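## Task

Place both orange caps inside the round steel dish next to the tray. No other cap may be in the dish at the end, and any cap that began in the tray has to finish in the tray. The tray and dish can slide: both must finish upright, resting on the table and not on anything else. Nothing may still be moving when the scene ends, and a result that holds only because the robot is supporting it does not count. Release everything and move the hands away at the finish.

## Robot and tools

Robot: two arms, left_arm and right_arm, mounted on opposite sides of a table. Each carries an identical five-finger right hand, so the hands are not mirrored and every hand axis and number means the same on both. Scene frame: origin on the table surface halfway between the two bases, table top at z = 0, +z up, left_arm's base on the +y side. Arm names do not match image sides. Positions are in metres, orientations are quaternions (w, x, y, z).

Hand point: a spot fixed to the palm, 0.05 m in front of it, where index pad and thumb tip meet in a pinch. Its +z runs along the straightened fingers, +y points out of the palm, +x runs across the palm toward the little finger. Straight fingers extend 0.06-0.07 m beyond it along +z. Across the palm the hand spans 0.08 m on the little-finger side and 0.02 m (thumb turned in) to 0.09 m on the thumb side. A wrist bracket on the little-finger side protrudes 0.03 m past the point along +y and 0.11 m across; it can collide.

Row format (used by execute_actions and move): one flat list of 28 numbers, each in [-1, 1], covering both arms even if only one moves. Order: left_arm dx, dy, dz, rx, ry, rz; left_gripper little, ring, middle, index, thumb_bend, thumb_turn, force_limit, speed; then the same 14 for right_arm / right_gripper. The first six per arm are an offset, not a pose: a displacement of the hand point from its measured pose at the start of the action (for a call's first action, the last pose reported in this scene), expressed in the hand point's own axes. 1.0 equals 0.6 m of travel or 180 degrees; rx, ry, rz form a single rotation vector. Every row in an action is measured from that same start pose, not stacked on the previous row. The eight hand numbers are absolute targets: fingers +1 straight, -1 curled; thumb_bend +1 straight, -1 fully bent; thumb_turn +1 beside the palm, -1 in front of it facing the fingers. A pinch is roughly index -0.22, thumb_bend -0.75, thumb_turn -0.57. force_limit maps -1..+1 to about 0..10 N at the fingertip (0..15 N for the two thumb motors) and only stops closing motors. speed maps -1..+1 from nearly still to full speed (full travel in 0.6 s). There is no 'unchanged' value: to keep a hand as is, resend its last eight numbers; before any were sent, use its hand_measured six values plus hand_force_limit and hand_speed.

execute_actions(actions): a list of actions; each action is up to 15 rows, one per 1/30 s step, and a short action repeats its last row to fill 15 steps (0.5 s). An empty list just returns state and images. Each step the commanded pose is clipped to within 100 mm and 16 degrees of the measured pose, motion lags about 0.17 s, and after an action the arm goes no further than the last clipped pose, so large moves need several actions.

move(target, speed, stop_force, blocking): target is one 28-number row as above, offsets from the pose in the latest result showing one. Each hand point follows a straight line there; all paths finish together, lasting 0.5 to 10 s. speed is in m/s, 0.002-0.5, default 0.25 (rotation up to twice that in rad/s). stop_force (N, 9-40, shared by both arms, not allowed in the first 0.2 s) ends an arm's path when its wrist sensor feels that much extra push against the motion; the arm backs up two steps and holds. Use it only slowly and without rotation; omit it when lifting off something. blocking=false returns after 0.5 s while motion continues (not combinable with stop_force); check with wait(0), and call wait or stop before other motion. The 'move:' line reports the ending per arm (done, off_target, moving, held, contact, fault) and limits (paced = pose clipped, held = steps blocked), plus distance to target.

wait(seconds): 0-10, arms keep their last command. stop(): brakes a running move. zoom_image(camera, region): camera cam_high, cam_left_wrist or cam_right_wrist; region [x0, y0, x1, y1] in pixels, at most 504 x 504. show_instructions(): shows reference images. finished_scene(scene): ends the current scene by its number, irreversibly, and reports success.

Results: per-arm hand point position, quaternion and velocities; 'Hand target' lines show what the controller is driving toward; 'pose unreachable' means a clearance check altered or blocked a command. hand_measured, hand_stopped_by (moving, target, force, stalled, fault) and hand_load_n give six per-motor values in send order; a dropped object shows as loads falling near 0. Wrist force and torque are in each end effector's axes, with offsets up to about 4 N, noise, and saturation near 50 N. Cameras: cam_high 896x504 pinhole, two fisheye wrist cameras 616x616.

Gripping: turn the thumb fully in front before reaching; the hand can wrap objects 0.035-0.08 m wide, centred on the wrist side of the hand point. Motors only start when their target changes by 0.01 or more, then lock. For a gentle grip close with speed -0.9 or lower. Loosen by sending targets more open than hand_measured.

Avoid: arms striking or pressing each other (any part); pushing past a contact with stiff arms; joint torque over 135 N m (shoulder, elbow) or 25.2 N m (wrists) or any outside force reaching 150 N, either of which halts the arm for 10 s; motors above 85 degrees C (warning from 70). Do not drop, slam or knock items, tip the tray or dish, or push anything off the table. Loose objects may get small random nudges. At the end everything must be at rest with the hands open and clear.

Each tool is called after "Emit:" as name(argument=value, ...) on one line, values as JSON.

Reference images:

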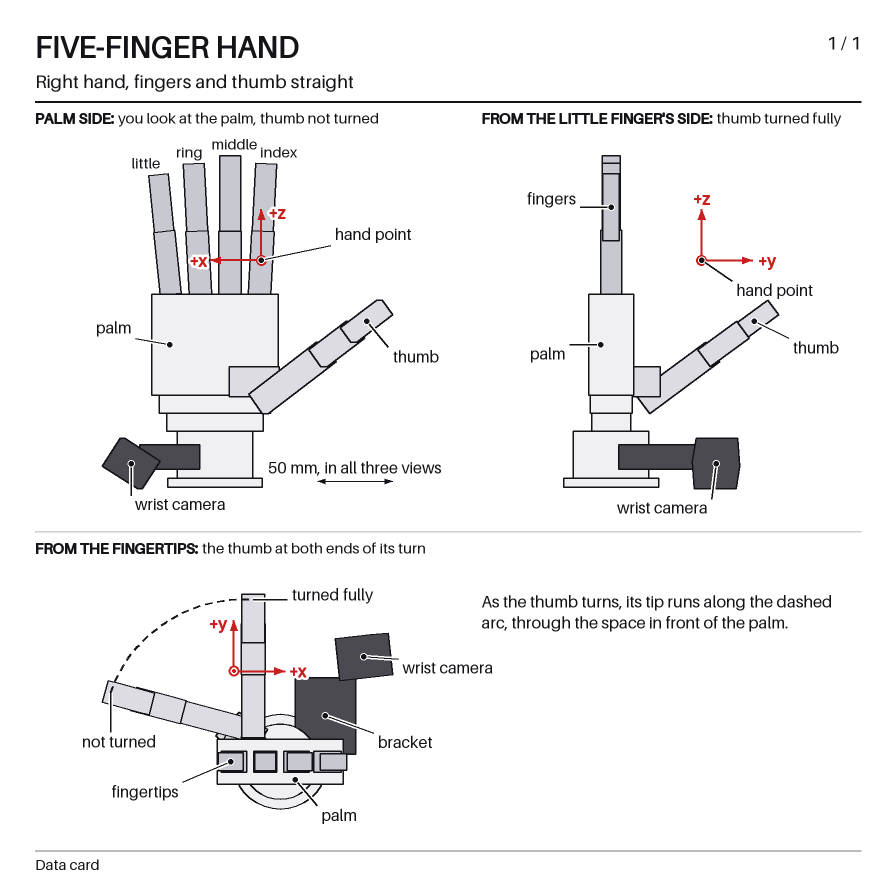

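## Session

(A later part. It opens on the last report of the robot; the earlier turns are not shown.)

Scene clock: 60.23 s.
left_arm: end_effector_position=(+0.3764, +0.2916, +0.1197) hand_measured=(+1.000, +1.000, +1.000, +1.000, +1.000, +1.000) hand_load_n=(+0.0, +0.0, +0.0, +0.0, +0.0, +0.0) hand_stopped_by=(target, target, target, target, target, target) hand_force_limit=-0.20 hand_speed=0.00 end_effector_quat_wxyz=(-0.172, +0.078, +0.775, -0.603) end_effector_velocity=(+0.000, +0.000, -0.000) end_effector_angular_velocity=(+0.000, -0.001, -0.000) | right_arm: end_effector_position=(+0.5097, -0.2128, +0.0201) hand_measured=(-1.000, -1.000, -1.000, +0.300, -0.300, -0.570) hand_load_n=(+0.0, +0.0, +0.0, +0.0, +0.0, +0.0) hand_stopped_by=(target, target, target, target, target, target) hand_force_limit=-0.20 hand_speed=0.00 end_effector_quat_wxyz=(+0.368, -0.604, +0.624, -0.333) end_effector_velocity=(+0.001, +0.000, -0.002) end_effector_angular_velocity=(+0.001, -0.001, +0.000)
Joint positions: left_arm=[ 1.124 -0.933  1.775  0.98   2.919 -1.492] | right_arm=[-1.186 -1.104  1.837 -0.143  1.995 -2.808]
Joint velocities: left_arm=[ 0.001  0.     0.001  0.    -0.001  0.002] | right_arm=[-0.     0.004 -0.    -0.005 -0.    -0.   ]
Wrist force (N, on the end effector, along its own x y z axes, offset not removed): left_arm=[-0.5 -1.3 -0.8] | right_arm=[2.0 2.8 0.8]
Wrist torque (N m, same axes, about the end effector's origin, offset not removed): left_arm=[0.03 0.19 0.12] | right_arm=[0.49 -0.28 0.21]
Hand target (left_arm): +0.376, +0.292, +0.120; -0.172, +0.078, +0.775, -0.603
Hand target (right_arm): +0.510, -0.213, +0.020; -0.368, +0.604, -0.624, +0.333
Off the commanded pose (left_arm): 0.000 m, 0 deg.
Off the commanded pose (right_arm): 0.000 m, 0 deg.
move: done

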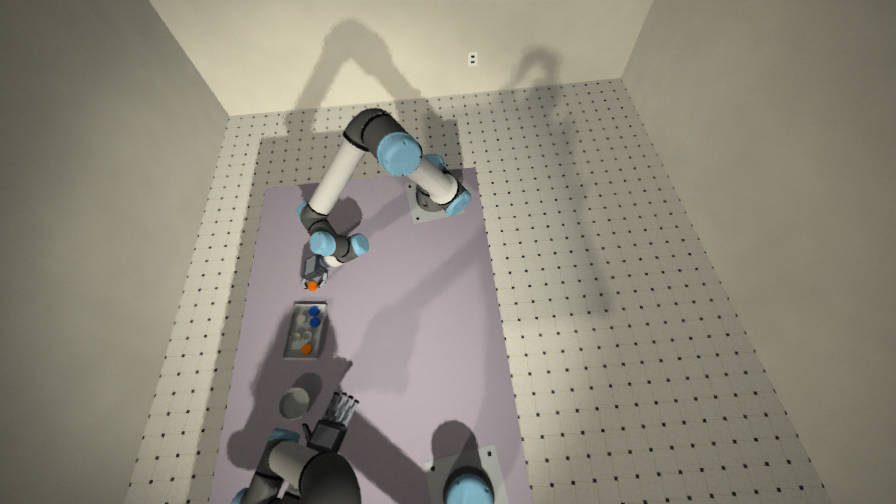

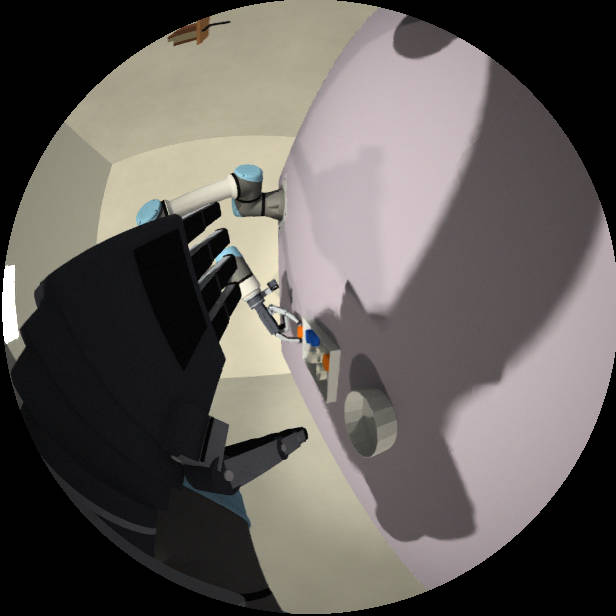

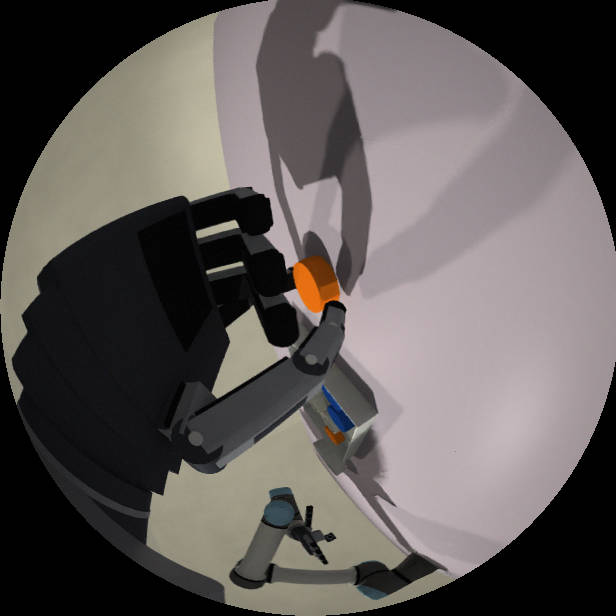

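Emit:
move(target=[0,0,0,0,0,0,1,1,1,1,1,1,-0.2,0,0.004,0.003,0.013,0,0,0,-1,-1,-1,0.3,-0.3,-0.57,-0.2,0], speed=0.01)

Emit:
move(target=[0,0,0,0,0,0,1,1,1,1,1,1,-0.2,0,0,0,0,0,0,0,-1,-1,-1,-0.3,-0.3,-0.57,0,-0.85])

Emit:
move(target=[0,0,-0.2,0,0,0,1,1,1,1,1,1,-0.2,0,0,-0.14,-0.085,0,0,0,-1,-1,-1,-0.3,-0.3,-0.57,0,-0.85], speed=0.1)

Scene clock: 66.93 s.
left_arm: end_effector_position=(+0.3764, +0.2916, +0.1197) hand_measured=(+1.000, +1.000, +1.000, +1.000, +1.000, +1.000) hand_load_n=(+0.0, +0.0, +0.0, +0.0, +0.0, +0.0) hand_stopped_by=(target, target, target, target, target, target) hand_force_limit=-0.20 hand_speed=0.00 end_effector_quat_wxyz=(-0.172, +0.078, +0.775, -0.603) end_effector_velocity=(-0.000, -0.000, +0.000) end_effector_angular_velocity=(-0.000, -0.002, -0.001) | right_arm: end_effector_position=(+0.5154, -0.2147, +0.0148) hand_measured=(-1.000, -1.000, -1.000, +0.300, -0.300, -0.570) hand_load_n=(+0.0, +0.0, +0.0, -3.5, +0.0, +0.0) hand_stopped_by=(target, target, target, target, target, target) hand_force_limit=-0.20 hand_speed=0.00 end_effector_quat_wxyz=(+0.368, -0.604, +0.624, -0.334) end_effector_velocity=(+0.001, -0.001, -0.002) end_effector_angular_velocity=(-0.000, +0.001, -0.000)
Joint positions: left_arm=[ 1.124 -0.933  1.775  0.98   2.919 -1.492] | right_arm=[-1.196 -1.092  1.834 -0.155  1.986 -2.814]
Joint velocities: left_arm=[-0.001 -0.001  0.001 -0.001 -0.     0.001] | right_arm=[-0.004  0.004  0.001 -0.004 -0.003 -0.002]
Wrist force (N, on the end effector, along its own x y z axes, offset not removed): left_arm=[-0.6 -0.7 -2.3] | right_arm=[-3.6 -12.1 -18.3]
Wrist torque (N m, same axes, about the end effector's origin, offset not removed): left_arm=[0.22 0.19 0.08] | right_arm=[1.15 0.40 -0.04]
Hand target (left_arm): +0.376, +0.292, +0.120; -0.172, +0.078, +0.775, -0.603
Hand target (right_arm): +0.516, -0.215, +0.014; -0.368, +0.604, -0.624, +0.333
Off the commanded pose (left_arm): 0.000 m, 0 deg.
Off the commanded pose (right_arm): 0.000 m, 0 deg.
move: done

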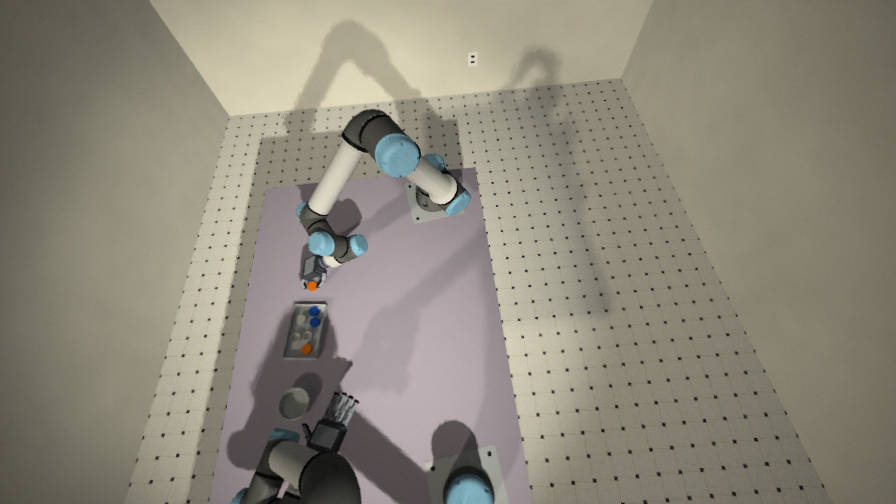

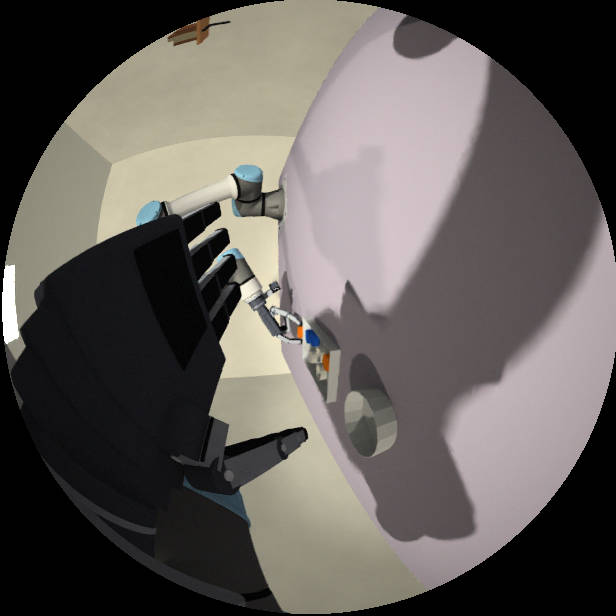

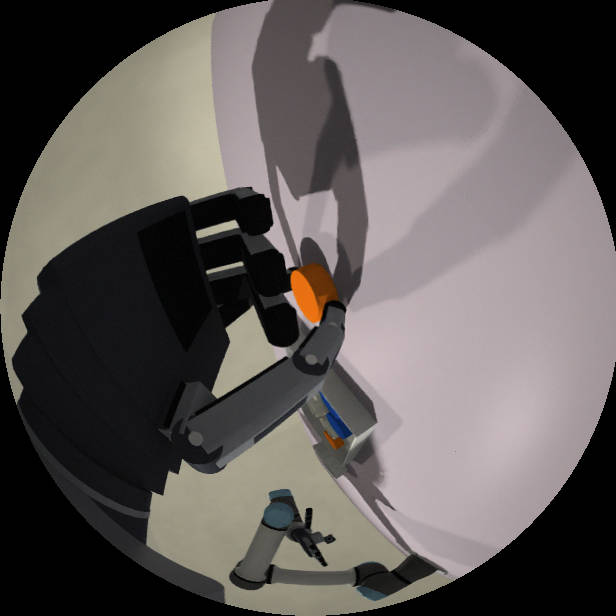

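Scene clock: 67.43 s.
left_arm: end_effector_position=(+0.3764, +0.2916, +0.1197) hand_measured=(+1.000, +1.000, +1.000, +1.000, +1.000, +1.000) hand_load_n=(+0.0, +0.0, +0.0, +0.0, +0.0, +0.0) hand_stopped_by=(target, target, target, target, target, target) hand_force_limit=-0.20 hand_speed=0.00 end_effector_quat_wxyz=(-0.172, +0.078, +0.775, -0.603) end_effector_velocity=(-0.000, +0.000, -0.001) end_effector_angular_velocity=(+0.001, +0.000, -0.000) | right_arm: end_effector_position=(+0.5154, -0.2148, +0.0147) hand_measured=(-1.000, -1.000, -1.000, +0.278, -0.300, -0.570) hand_load_n=(+0.0, +0.0, +0.0, +7.0, +0.0, +0.0) hand_stopped_by=(target, target, target, force, target, target) hand_force_limit=0.00 hand_speed=-0.85 end_effector_quat_wxyz=(+0.368, -0.604, +0.624, -0.333) end_effector_velocity=(-0.000, -0.000, -0.000) end_effector_angular_velocity=(+0.000, +0.000, -0.000)
Joint positions: left_arm=[ 1.124 -0.933  1.775  0.98   2.919 -1.492] | right_arm=[-1.196 -1.092  1.834 -0.155  1.986 -2.814]
Joint velocities: left_arm=[ 0.     0.001  0.001 -0.001 -0.001  0.   ] | right_arm=[ 0.     0.     0.001 -0.    -0.     0.001]
Wrist force (N, on the end effector, along its own x y z axes, offset not removed): left_arm=[0.7 1.5 -2.4] | right_arm=[-1.9 -21.0 -8.1]
Wrist torque (N m, same axes, about the end effector's origin, offset not removed): left_arm=[0.57 0.10 0.17] | right_arm=[0.89 -0.26 -0.06]
Hand target (left_arm): +0.376, +0.292, +0.120; -0.172, +0.078, +0.775, -0.603
Hand target (right_arm): +0.515, -0.215, +0.015; -0.368, +0.604, -0.624, +0.334
Off the commanded pose (left_arm): 0.000 m, 0 deg.
Off the commanded pose (right_arm): 0.000 m, 0 deg.
move: done

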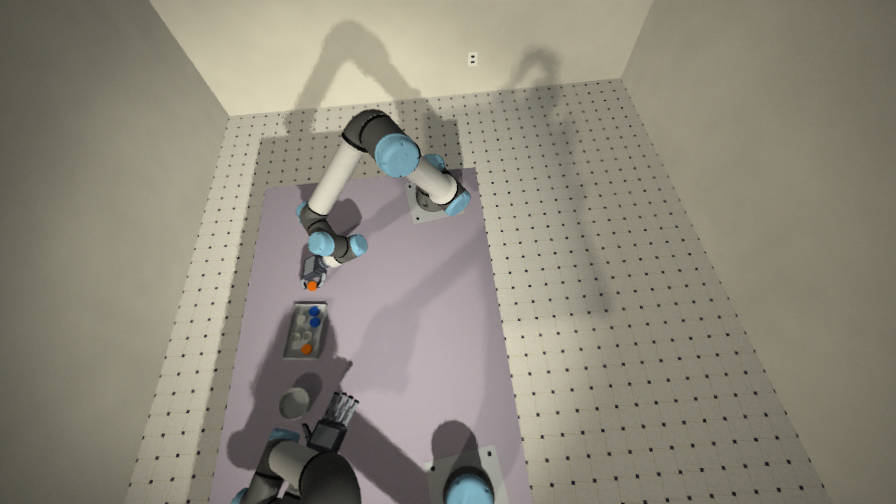

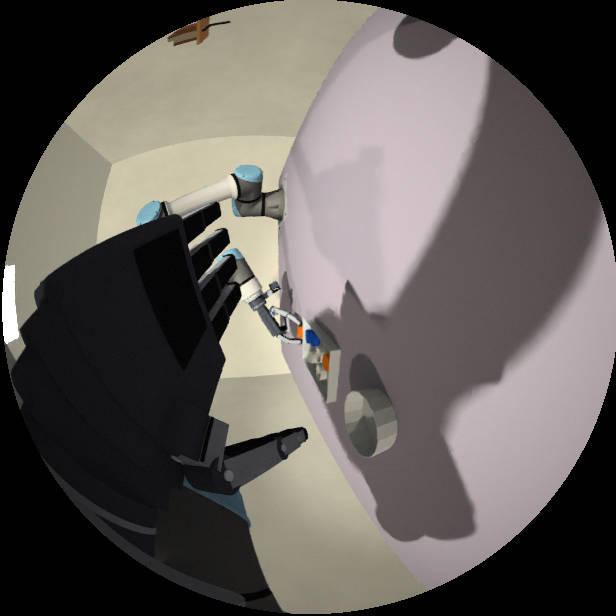

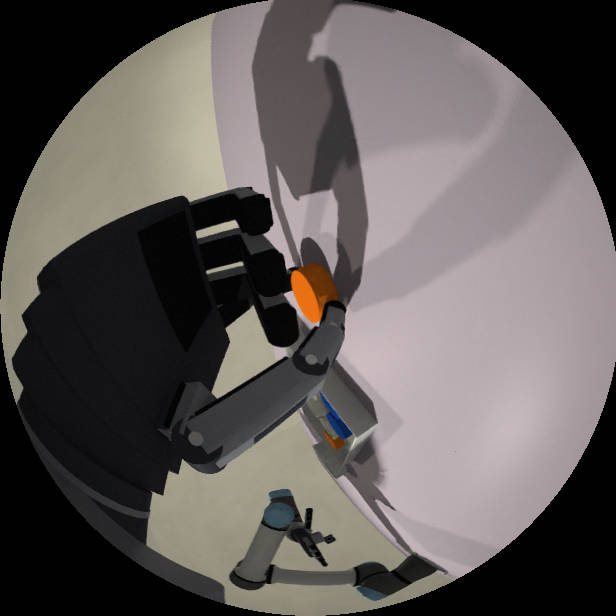

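Scene clock: 69.13 s.
left_arm: end_effector_position=(+0.3800, +0.3006, +0.1216) hand_measured=(+1.000, +1.000, +1.000, +1.000, +1.000, +1.000) hand_load_n=(+0.0, +0.0, +0.0, +0.0, +0.0, +0.0) hand_stopped_by=(target, target, target, target, target, target) hand_force_limit=-0.20 hand_speed=0.00 end_effector_quat_wxyz=(-0.170, +0.075, +0.776, -0.602) end_effector_velocity=(+0.000, +0.000, +0.000) end_effector_angular_velocity=(+0.000, -0.000, +0.000) | right_arm: end_effector_position=(+0.5141, -0.2203, +0.1126) hand_measured=(-1.000, -1.000, -1.000, +0.278, -0.300, -0.570) hand_load_n=(+0.0, +0.0, +0.0, +0.0, +0.0, +0.0) hand_stopped_by=(target, target, target, force, target, target) hand_force_limit=0.00 hand_speed=-0.85 end_effector_quat_wxyz=(+0.368, -0.604, +0.624, -0.334) end_effector_velocity=(-0.000, -0.000, +0.002) end_effector_angular_velocity=(-0.001, +0.001, +0.000)
Joint positions: left_arm=[ 1.146 -0.926  1.774  1.038  2.912 -1.425] | right_arm=[-1.206 -1.241  1.753  0.073  1.978 -2.82 ]
Joint velocities: left_arm=[ 0.001 -0.    -0.     0.    -0.001  0.   ] | right_arm=[-0.    -0.002 -0.003  0.006 -0.    -0.   ]
Wrist force (N, on the end effector, along its own x y z axes, offset not removed): left_arm=[0.6 0.8 -4.4] | right_arm=[-0.8 -1.0 -0.3]
Wrist torque (N m, same axes, about the end effector's origin, offset not removed): left_arm=[0.65 0.11 0.16] | right_arm=[0.03 0.36 -0.24]
Hand target (left_arm): +0.380, +0.301, +0.122; -0.170, +0.075, +0.776, -0.602
Hand target (right_arm): +0.514, -0.220, +0.113; -0.368, +0.604, -0.624, +0.333
Off the commanded pose (left_arm): 0.110 m, 0 deg; position clipped at the last step of the last action.
Off the commanded pose (right_arm): 0.000 m, 0 deg.
move: held (left_arm); limits=paced,held; held on 43 of 51 steps (left_arm), including the last (left_arm)
pose unreachable (left arm): on one or more control steps of this call, first in action 0 (counted from 0), this arm could not follow its commanded pose, so it was not sent that pose on those steps. On the call's last step it was still not sent that pose. It may still have moved: this result reports where it is.
cause: the commanded pose would bring two parts of the arm too close to each other (joints 4 (wrist 1) to 6 (wrist 3) lie between them).

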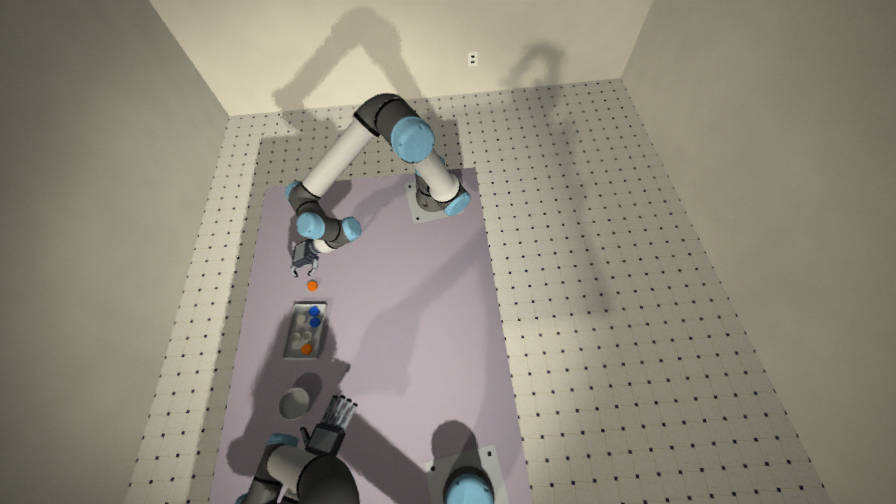

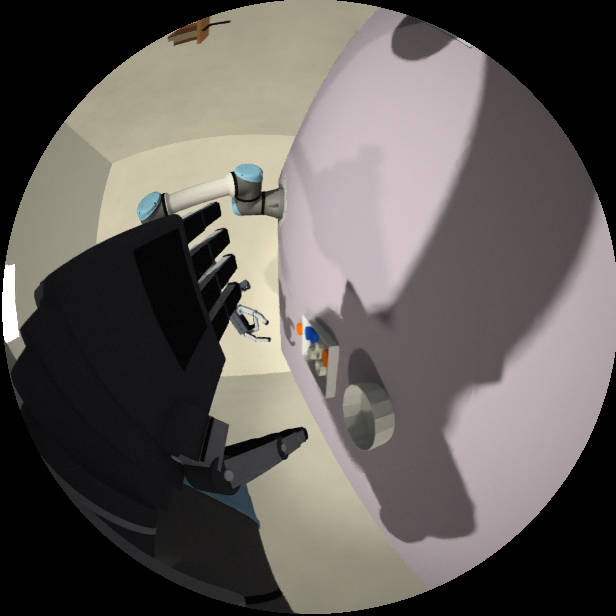

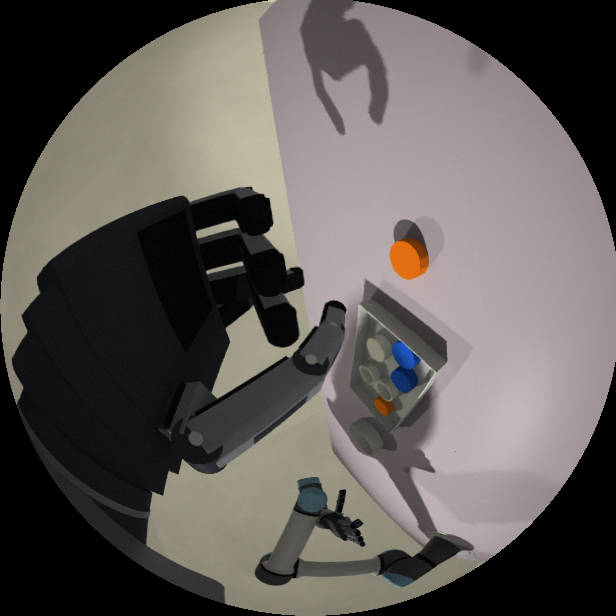

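Index hit table. Retry slightly higher with more tilt; retreat the left arm.

Emit:
move(target=[0.1,-0.25,-0.2,-0.12,-0.12,0,1,1,1,1,1,1,-0.2,0,0.002,0.137,0.08,0.02,0,0,-1,-1,-1,-0.3,-0.3,-0.57,0,-0.85], speed=0.1)

Emit:
move(target=[0,0,0,0,0,0,1,1,1,1,1,1,-0.2,0,0,0,0,0,0,0,-1,-1,-1,-0.35,-0.3,-0.57,0,-0.85])

Scene clock: 77.27 s.
left_arm: end_effector_position=(+0.3795, +0.3894, +0.3019) hand_measured=(+1.000, +1.000, +1.000, +1.000, +1.000, +1.000) hand_load_n=(+0.0, +0.0, +0.0, +0.0, +0.0, +0.0) hand_stopped_by=(target, target, target, target, target, target) hand_force_limit=-0.20 hand_speed=0.00 end_effector_quat_wxyz=(-0.006, -0.007, +0.893, -0.451) end_effector_velocity=(-0.000, +0.001, +0.002) end_effector_angular_velocity=(+0.009, -0.004, +0.004) | right_arm: end_effector_position=(+0.5138, -0.2161, +0.0174) hand_measured=(-1.000, -1.000, -1.000, +0.278, -0.300, -0.570) hand_load_n=(+0.0, +0.0, +0.0, +0.0, +0.0, +0.0) hand_stopped_by=(target, target, target, force, target, target) hand_force_limit=0.00 hand_speed=-0.85 end_effector_quat_wxyz=(+0.387, -0.592, +0.613, -0.353) end_effector_velocity=(+0.000, +0.000, +0.000) end_effector_angular_velocity=(+0.000, -0.000, +0.000)
Joint positions: left_arm=[ 1.156 -1.51   1.643  1.074  2.454 -2.05 ] | right_arm=[-1.183 -1.108  1.882 -0.25   2.017 -2.834]
Joint velocities: left_arm=[-0.005 -0.006 -0.004  0.004 -0.012 -0.007] | right_arm=[-0. -0.  0. -0. -0. -0.]
Wrist force (N, on the end effector, along its own x y z axes, offset not removed): left_arm=[-1.3 0.5 -2.2] | right_arm=[-1.5 -2.4 -2.5]
Wrist torque (N m, same axes, about the end effector's origin, offset not removed): left_arm=[0.40 0.39 0.02] | right_arm=[0.00 0.47 -0.20]
Hand target (left_arm): +0.379, +0.390, +0.302; -0.006, -0.007, +0.893, -0.451
Hand target (right_arm): +0.514, -0.216, +0.017; -0.387, +0.592, -0.613, +0.353
Off the commanded pose (left_arm): 0.001 m, 0 deg.
Off the commanded pose (right_arm): 0.000 m, 0 deg.
move: done

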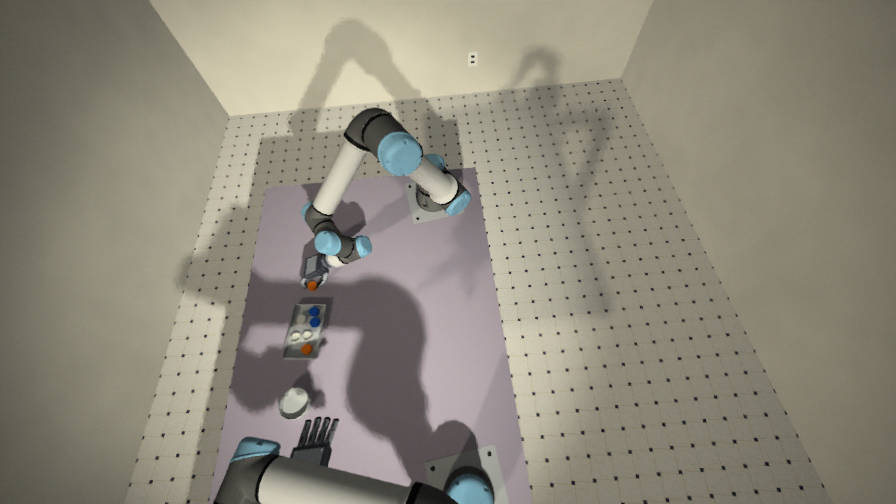

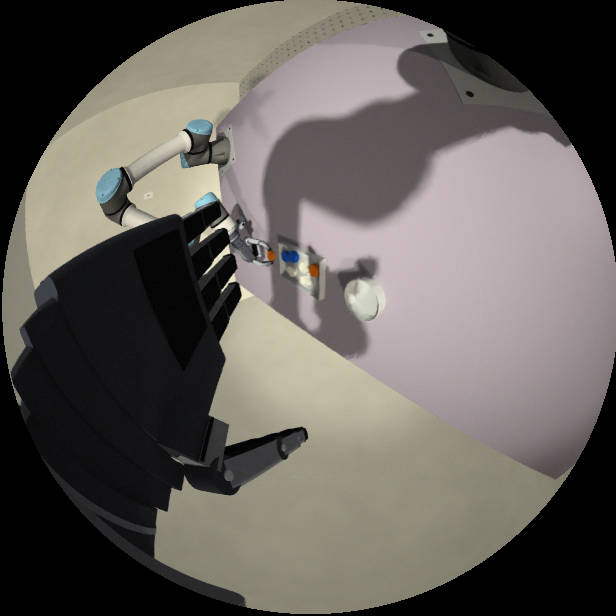

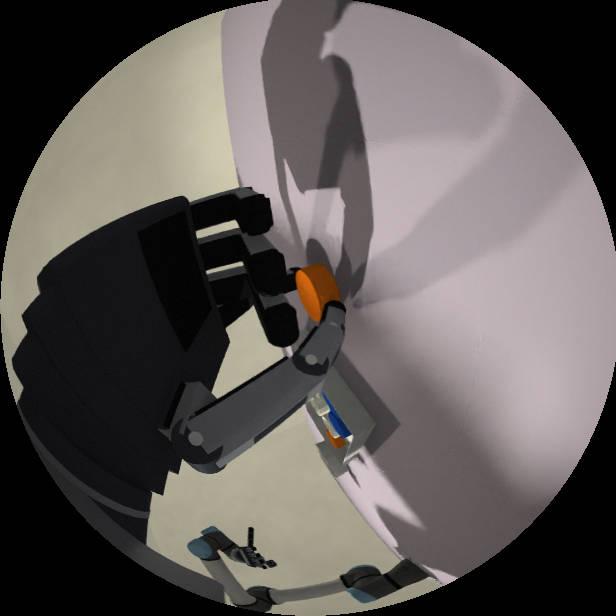

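Scene clock: 77.97 s.
left_arm: end_effector_position=(+0.3795, +0.3894, +0.3019) hand_measured=(+1.000, +1.000, +1.000, +1.000, +1.000, +1.000) hand_load_n=(+0.0, +0.0, +0.0, +0.0, +0.0, +0.0) hand_stopped_by=(target, target, target, target, target, target) hand_force_limit=-0.20 hand_speed=0.00 end_effector_quat_wxyz=(-0.006, -0.007, +0.892, -0.451) end_effector_velocity=(-0.000, +0.000, +0.000) end_effector_angular_velocity=(+0.000, -0.000, +0.000) | right_arm: end_effector_position=(+0.5138, -0.2161, +0.0174) hand_measured=(-1.000, -1.000, -1.000, +0.172, -0.298, -0.570) hand_load_n=(+0.0, +0.0, +0.0, +5.0, +2.5, +0.5) hand_stopped_by=(target, target, target, force, target, target) hand_force_limit=0.00 hand_speed=-0.85 end_effector_quat_wxyz=(+0.387, -0.592, +0.613, -0.353) end_effector_velocity=(+0.001, +0.000, +0.001) end_effector_angular_velocity=(+0.001, -0.002, +0.000)
Joint positions: left_arm=[ 1.156 -1.51   1.643  1.074  2.454 -2.05 ] | right_arm=[-1.183 -1.108  1.882 -0.25   2.017 -2.834]
Joint velocities: left_arm=[-0.    -0.001  0.    -0.    -0.    -0.001] | right_arm=[ 0.    -0.    -0.002  0.     0.    -0.   ]
Wrist force (N, on the end effector, along its own x y z axes, offset not removed): left_arm=[-0.4 -0.5 -2.1] | right_arm=[2.6 -5.0 -3.8]
Wrist torque (N m, same axes, about the end effector's origin, offset not removed): left_arm=[0.26 0.25 0.03] | right_arm=[-0.09 -0.28 0.01]
Hand target (left_arm): +0.379, +0.389, +0.302; -0.006, -0.007, +0.893, -0.451
Hand target (right_arm): +0.514, -0.216, +0.017; -0.387, +0.592, -0.613, +0.353
Off the commanded pose (left_arm): 0.000 m, 0 deg.
Off the commanded pose (right_arm): 0.000 m, 0 deg.
move: done

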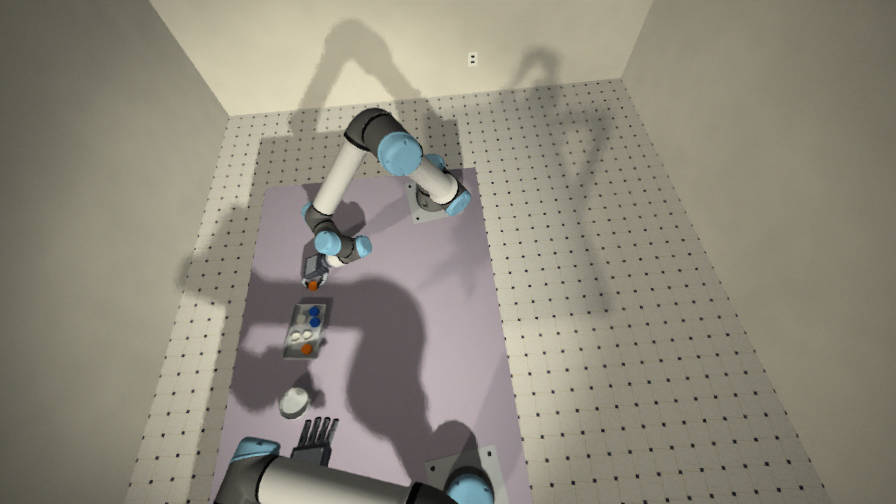

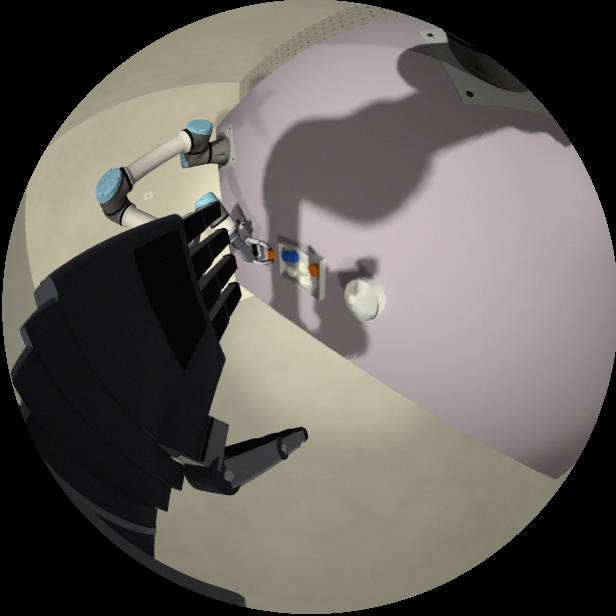

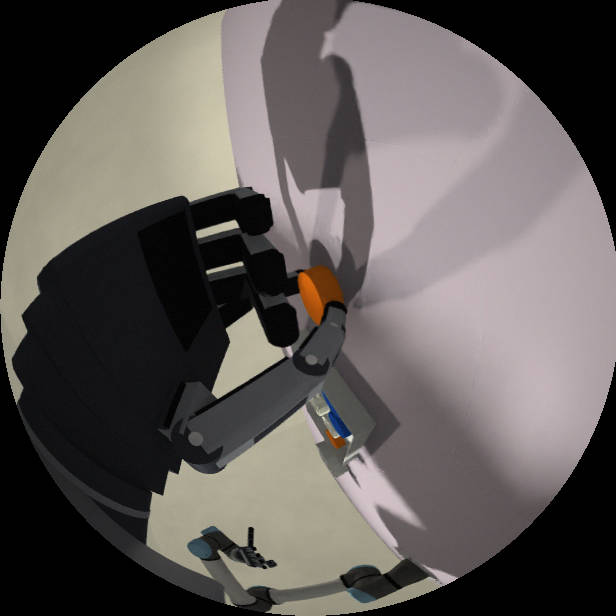

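Emit:
move(target=[0,0,-0.15,0,0,0,1,1,1,1,1,1,-0.2,0,0,-0.12,-0.06,0,0,0,-1,-1,-1,-0.4,-0.3,-0.57,0.4,-0.85], speed=0.08)

Emit:
move(target=[0,0,0,0,0,0,1,1,1,1,1,1,-0.2,0,-0.65,0.03,0,0,0,0,-1,-1,-1,-0.4,-0.3,-0.57,0.4,-0.85], speed=0.2)

Scene clock: 86.57 s.
left_arm: end_effector_position=(+0.3798, +0.4615, +0.3552) hand_measured=(+1.000, +1.000, +1.000, +1.000, +1.000, +1.000) hand_load_n=(+0.0, +0.0, +0.0, +0.0, +0.0, +0.0) hand_stopped_by=(target, target, target, target, target, target) hand_force_limit=-0.20 hand_speed=0.00 end_effector_quat_wxyz=(-0.006, -0.007, +0.892, -0.451) end_effector_velocity=(-0.000, +0.002, +0.002) end_effector_angular_velocity=(-0.000, -0.000, -0.004) | right_arm: end_effector_position=(+0.5142, -0.2206, +0.0976) hand_measured=(-1.000, -1.000, -1.000, +0.158, -0.296, -0.570) hand_load_n=(+0.0, +0.0, +0.0, +8.0, +6.5, +0.0) hand_stopped_by=(target, target, target, force, target, target) hand_force_limit=0.40 hand_speed=-0.85 end_effector_quat_wxyz=(+0.387, -0.592, +0.613, -0.353) end_effector_velocity=(-0.000, -0.000, +0.002) end_effector_angular_velocity=(-0.001, +0.001, +0.000)
Joint positions: left_arm=[ 1.372 -1.465  1.524  1.418  2.503 -1.708] | right_arm=[-1.193 -1.238  1.819 -0.059  2.009 -2.839]
Joint velocities: left_arm=[ 0.007  0.003 -0.004  0.015  0.001  0.017] | right_arm=[-0.    -0.003 -0.002  0.006 -0.    -0.   ]
Wrist force (N, on the end effector, along its own x y z axes, offset not removed): left_arm=[-2.7 1.1 -2.3] | right_arm=[0.8 1.6 0.6]
Wrist torque (N m, same axes, about the end effector's origin, offset not removed): left_arm=[0.58 0.59 -0.04] | right_arm=[0.34 0.10 0.23]
Hand target (left_arm): +0.380, +0.462, +0.355; -0.006, -0.007, +0.892, -0.451
Hand target (right_arm): +0.514, -0.221, +0.098; -0.387, +0.592, -0.613, +0.353
Off the commanded pose (left_arm): 0.000 m, 0 deg.
Off the commanded pose (right_arm): 0.000 m, 0 deg.
move: done

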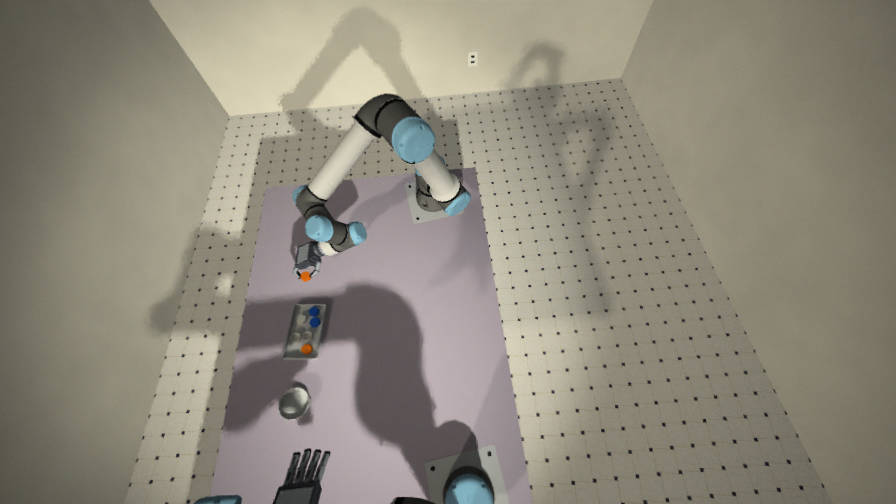

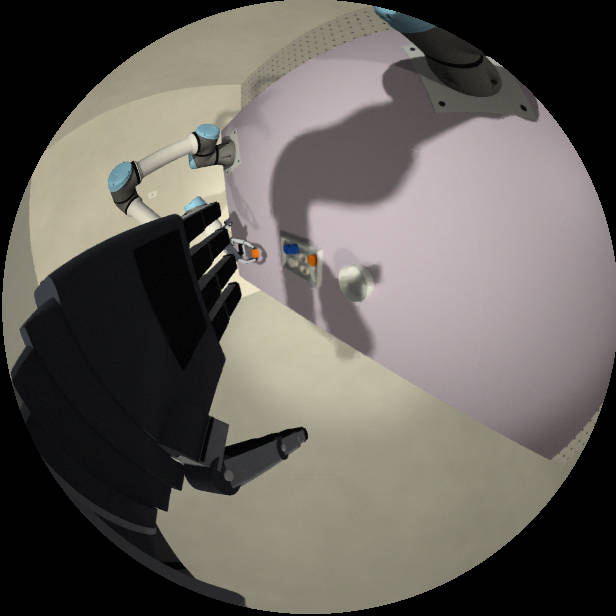

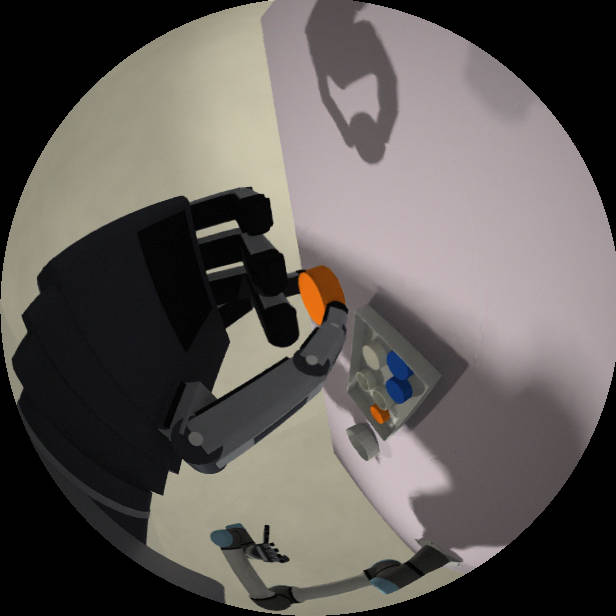

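Scene clock: 89.37 s.
left_arm: end_effector_position=(+0.3798, +0.4615, +0.3552) hand_measured=(+1.000, +1.000, +1.000, +1.000, +1.000, +1.000) hand_load_n=(+0.0, +0.0, +0.0, +0.0, +0.0, +0.0) hand_stopped_by=(target, target, target, target, target, target) hand_force_limit=-0.20 hand_speed=0.00 end_effector_quat_wxyz=(-0.006, -0.007, +0.892, -0.451) end_effector_velocity=(-0.000, +0.000, -0.000) end_effector_angular_velocity=(+0.001, -0.000, -0.001) | right_arm: end_effector_position=(+0.5050, +0.1682, +0.1031) hand_measured=(-1.000, -1.000, -1.000, +0.158, -0.296, -0.570) hand_load_n=(+0.0, +0.0, +0.0, +8.0, +6.5, +0.0) hand_stopped_by=(target, target, target, force, target, target) hand_force_limit=0.40 hand_speed=-0.85 end_effector_quat_wxyz=(+0.421, -0.591, +0.597, -0.342) end_effector_velocity=(+0.002, +0.002, +0.001) end_effector_angular_velocity=(+0.005, -0.002, +0.004)
Joint positions: left_arm=[ 1.372 -1.465  1.524  1.418  2.503 -1.708] | right_arm=[-0.708 -0.235  0.038  0.832  2.374 -2.545]
Joint velocities: left_arm=[-0.    -0.    -0.     0.001 -0.001  0.001] | right_arm=[-0.002  0.018 -0.039  0.013 -0.005 -0.003]
Wrist force (N, on the end effector, along its own x y z axes, offset not removed): left_arm=[0.0 0.8 -3.1] | right_arm=[-0.6 1.0 -2.3]
Wrist torque (N m, same axes, about the end effector's origin, offset not removed): left_arm=[0.42 0.21 0.09] | right_arm=[0.36 0.23 -0.14]
Hand target (left_arm): +0.380, +0.461, +0.355; -0.006, -0.007, +0.892, -0.451
Hand target (right_arm): +0.505, +0.168, +0.103; -0.421, +0.591, -0.597, +0.342
Off the commanded pose (left_arm): 0.000 m, 0 deg.
Off the commanded pose (right_arm): 0.002 m, 4 deg.
elbow stopped short (right arm): the move would have taken joint 3 (elbow) straighter than the controller allows; a more bent joint 3 avoids this.
move: off_target (right_arm)

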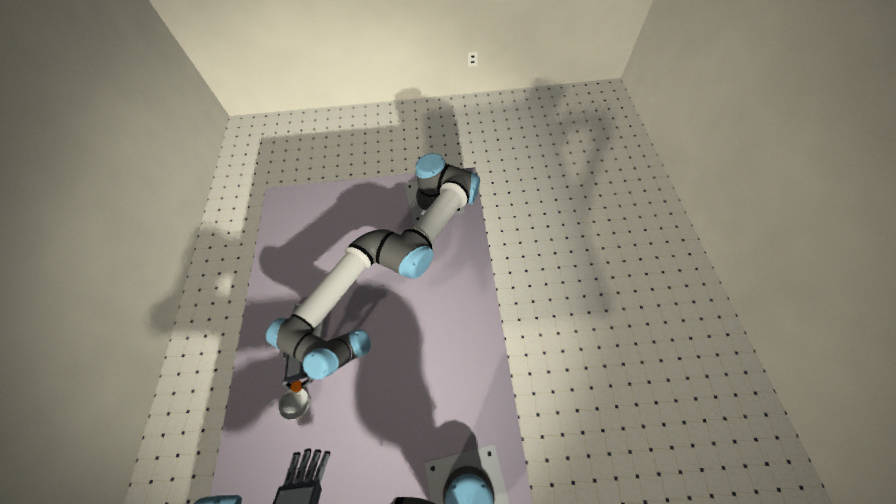

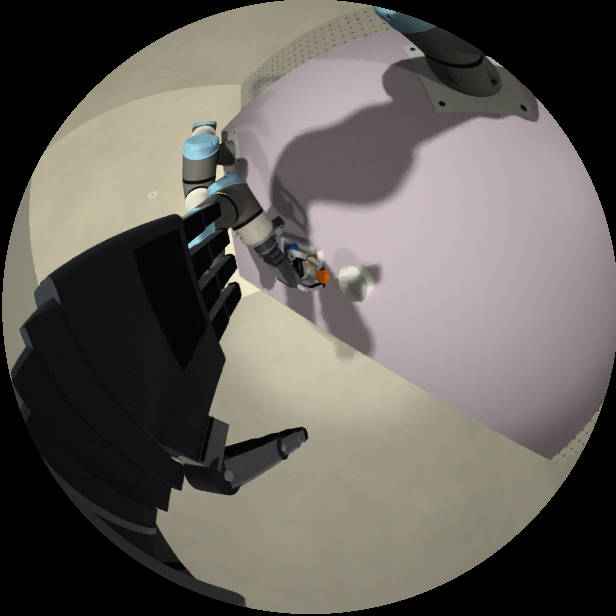

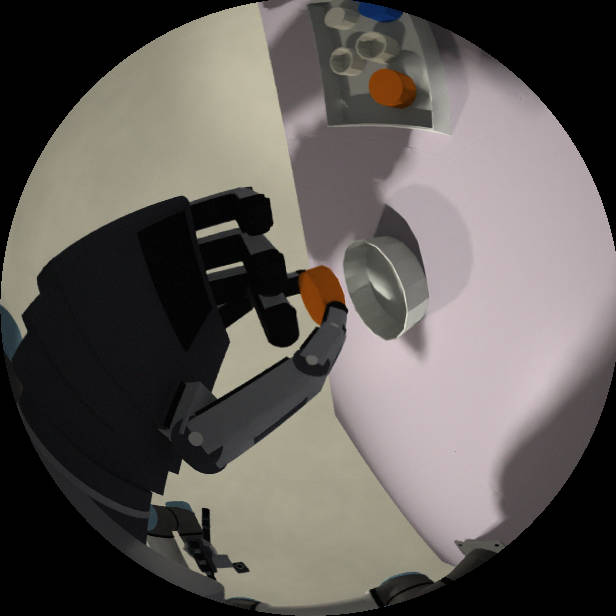

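Emit:
move(target=[0,0,0,0,0,0,1,1,1,1,1,1,-0.2,0,-0.055,0.02,0.048,-0.045,-0.215,-0.125,-1,-1,-1,-0.4,-0.3,-0.57,0.4,-0.85], speed=0.15)

Emit:
zoom_image(camera="cam_left_wrist", region=[260,200,420,340])

Scene clock: 98.13 s.
left_arm: end_effector_position=(+0.3798, +0.4615, +0.3552) hand_measured=(+1.000, +1.000, +1.000, +1.000, +1.000, +1.000) hand_load_n=(+0.0, +0.0, +0.0, +0.0, +0.0, +0.0) hand_stopped_by=(target, target, target, target, target, target) hand_force_limit=-0.20 hand_speed=0.00 end_effector_quat_wxyz=(-0.006, -0.007, +0.892, -0.451) end_effector_velocity=(-0.000, +0.000, +0.001) end_effector_angular_velocity=(-0.002, -0.002, +0.001) | right_arm: end_effector_position=(+0.5243, +0.2043, +0.0836) hand_measured=(-1.000, -1.000, -1.000, +0.158, -0.296, -0.570) hand_load_n=(+0.0, +0.0, +0.0, +8.0, +6.5, +0.0) hand_stopped_by=(target, target, target, force, target, target) hand_force_limit=0.40 hand_speed=-0.85 end_effector_quat_wxyz=(+0.479, -0.800, +0.323, -0.161) end_effector_velocity=(+0.001, +0.001, -0.000) end_effector_angular_velocity=(-0.007, +0.005, +0.011)
Joint positions: left_arm=[ 1.372 -1.465  1.524  1.418  2.503 -1.708] | right_arm=[-0.901 -0.428  0.415  0.526  1.529 -3.105]
Joint velocities: left_arm=[ 0.001 -0.002  0.    -0.     0.002  0.   ] | right_arm=[-0.003  0.02  -0.042  0.031 -0.012 -0.007]
Wrist force (N, on the end effector, along its own x y z axes, offset not removed): left_arm=[-0.6 -0.3 -1.6] | right_arm=[-1.5 -1.1 -0.8]
Wrist torque (N m, same axes, about the end effector's origin, offset not removed): left_arm=[0.30 0.26 0.11] | right_arm=[0.13 0.22 -0.17]
Hand target (left_arm): +0.380, +0.461, +0.355; -0.006, -0.007, +0.892, -0.451
Hand target (right_arm): +0.524, +0.204, +0.084; -0.478, +0.801, -0.323, +0.160
Off the commanded pose (left_arm): 0.000 m, 0 deg.
Off the commanded pose (right_arm): 0.000 m, 0 deg.
move: done

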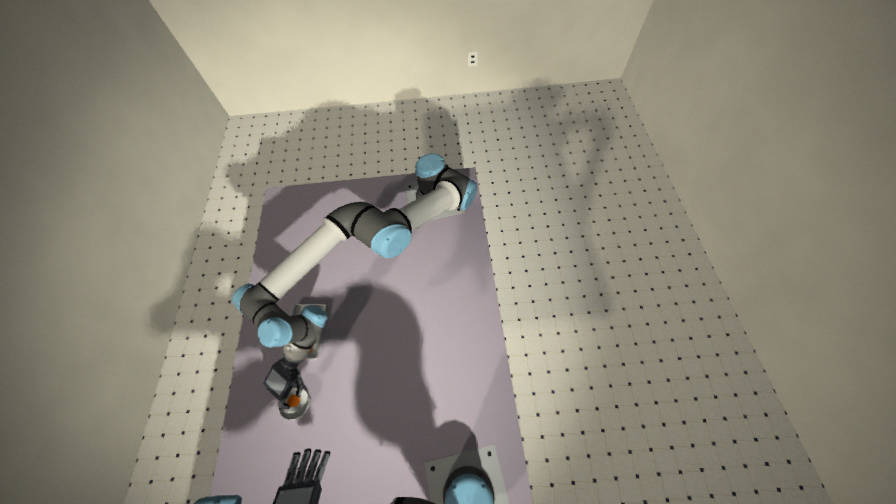

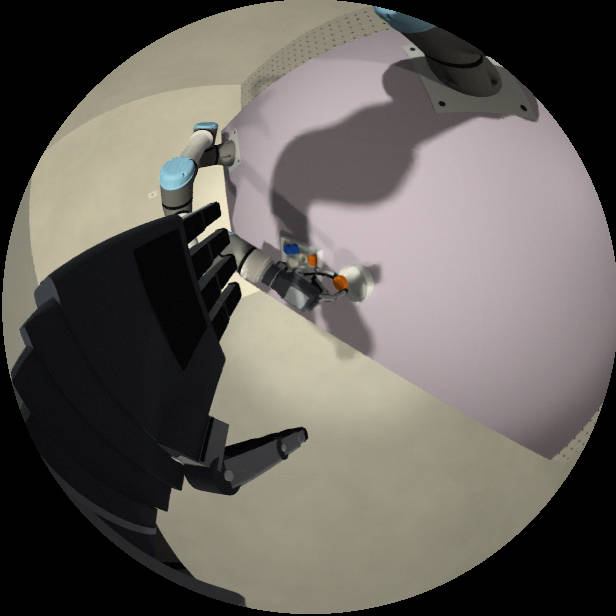

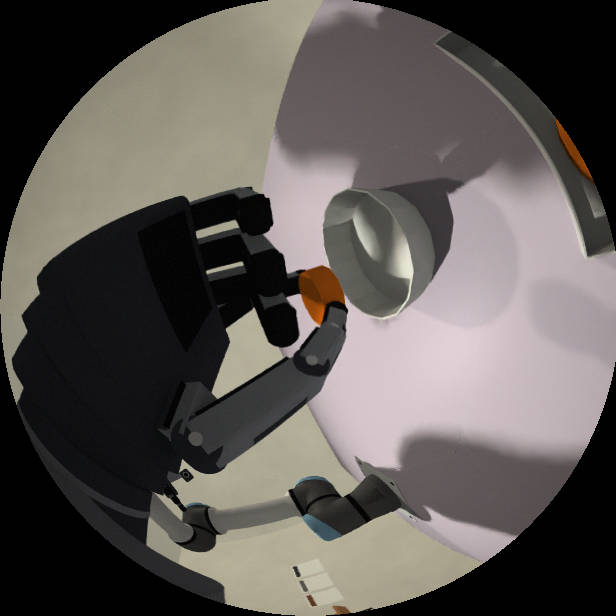

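Region (260, 200, 420, 340) of cam_left_wrist's 616x616 image, scaled by 3.150, with more detail than that image has; it fills the top 441 rows of this view, and the rest is white.

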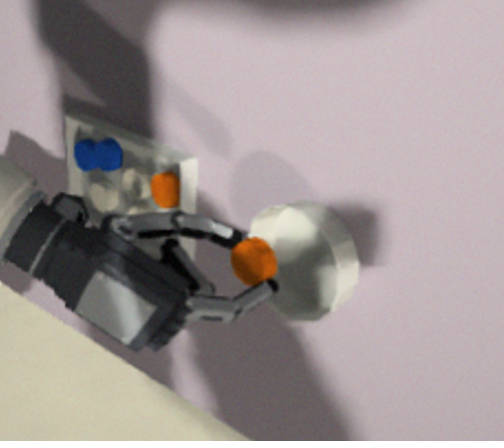

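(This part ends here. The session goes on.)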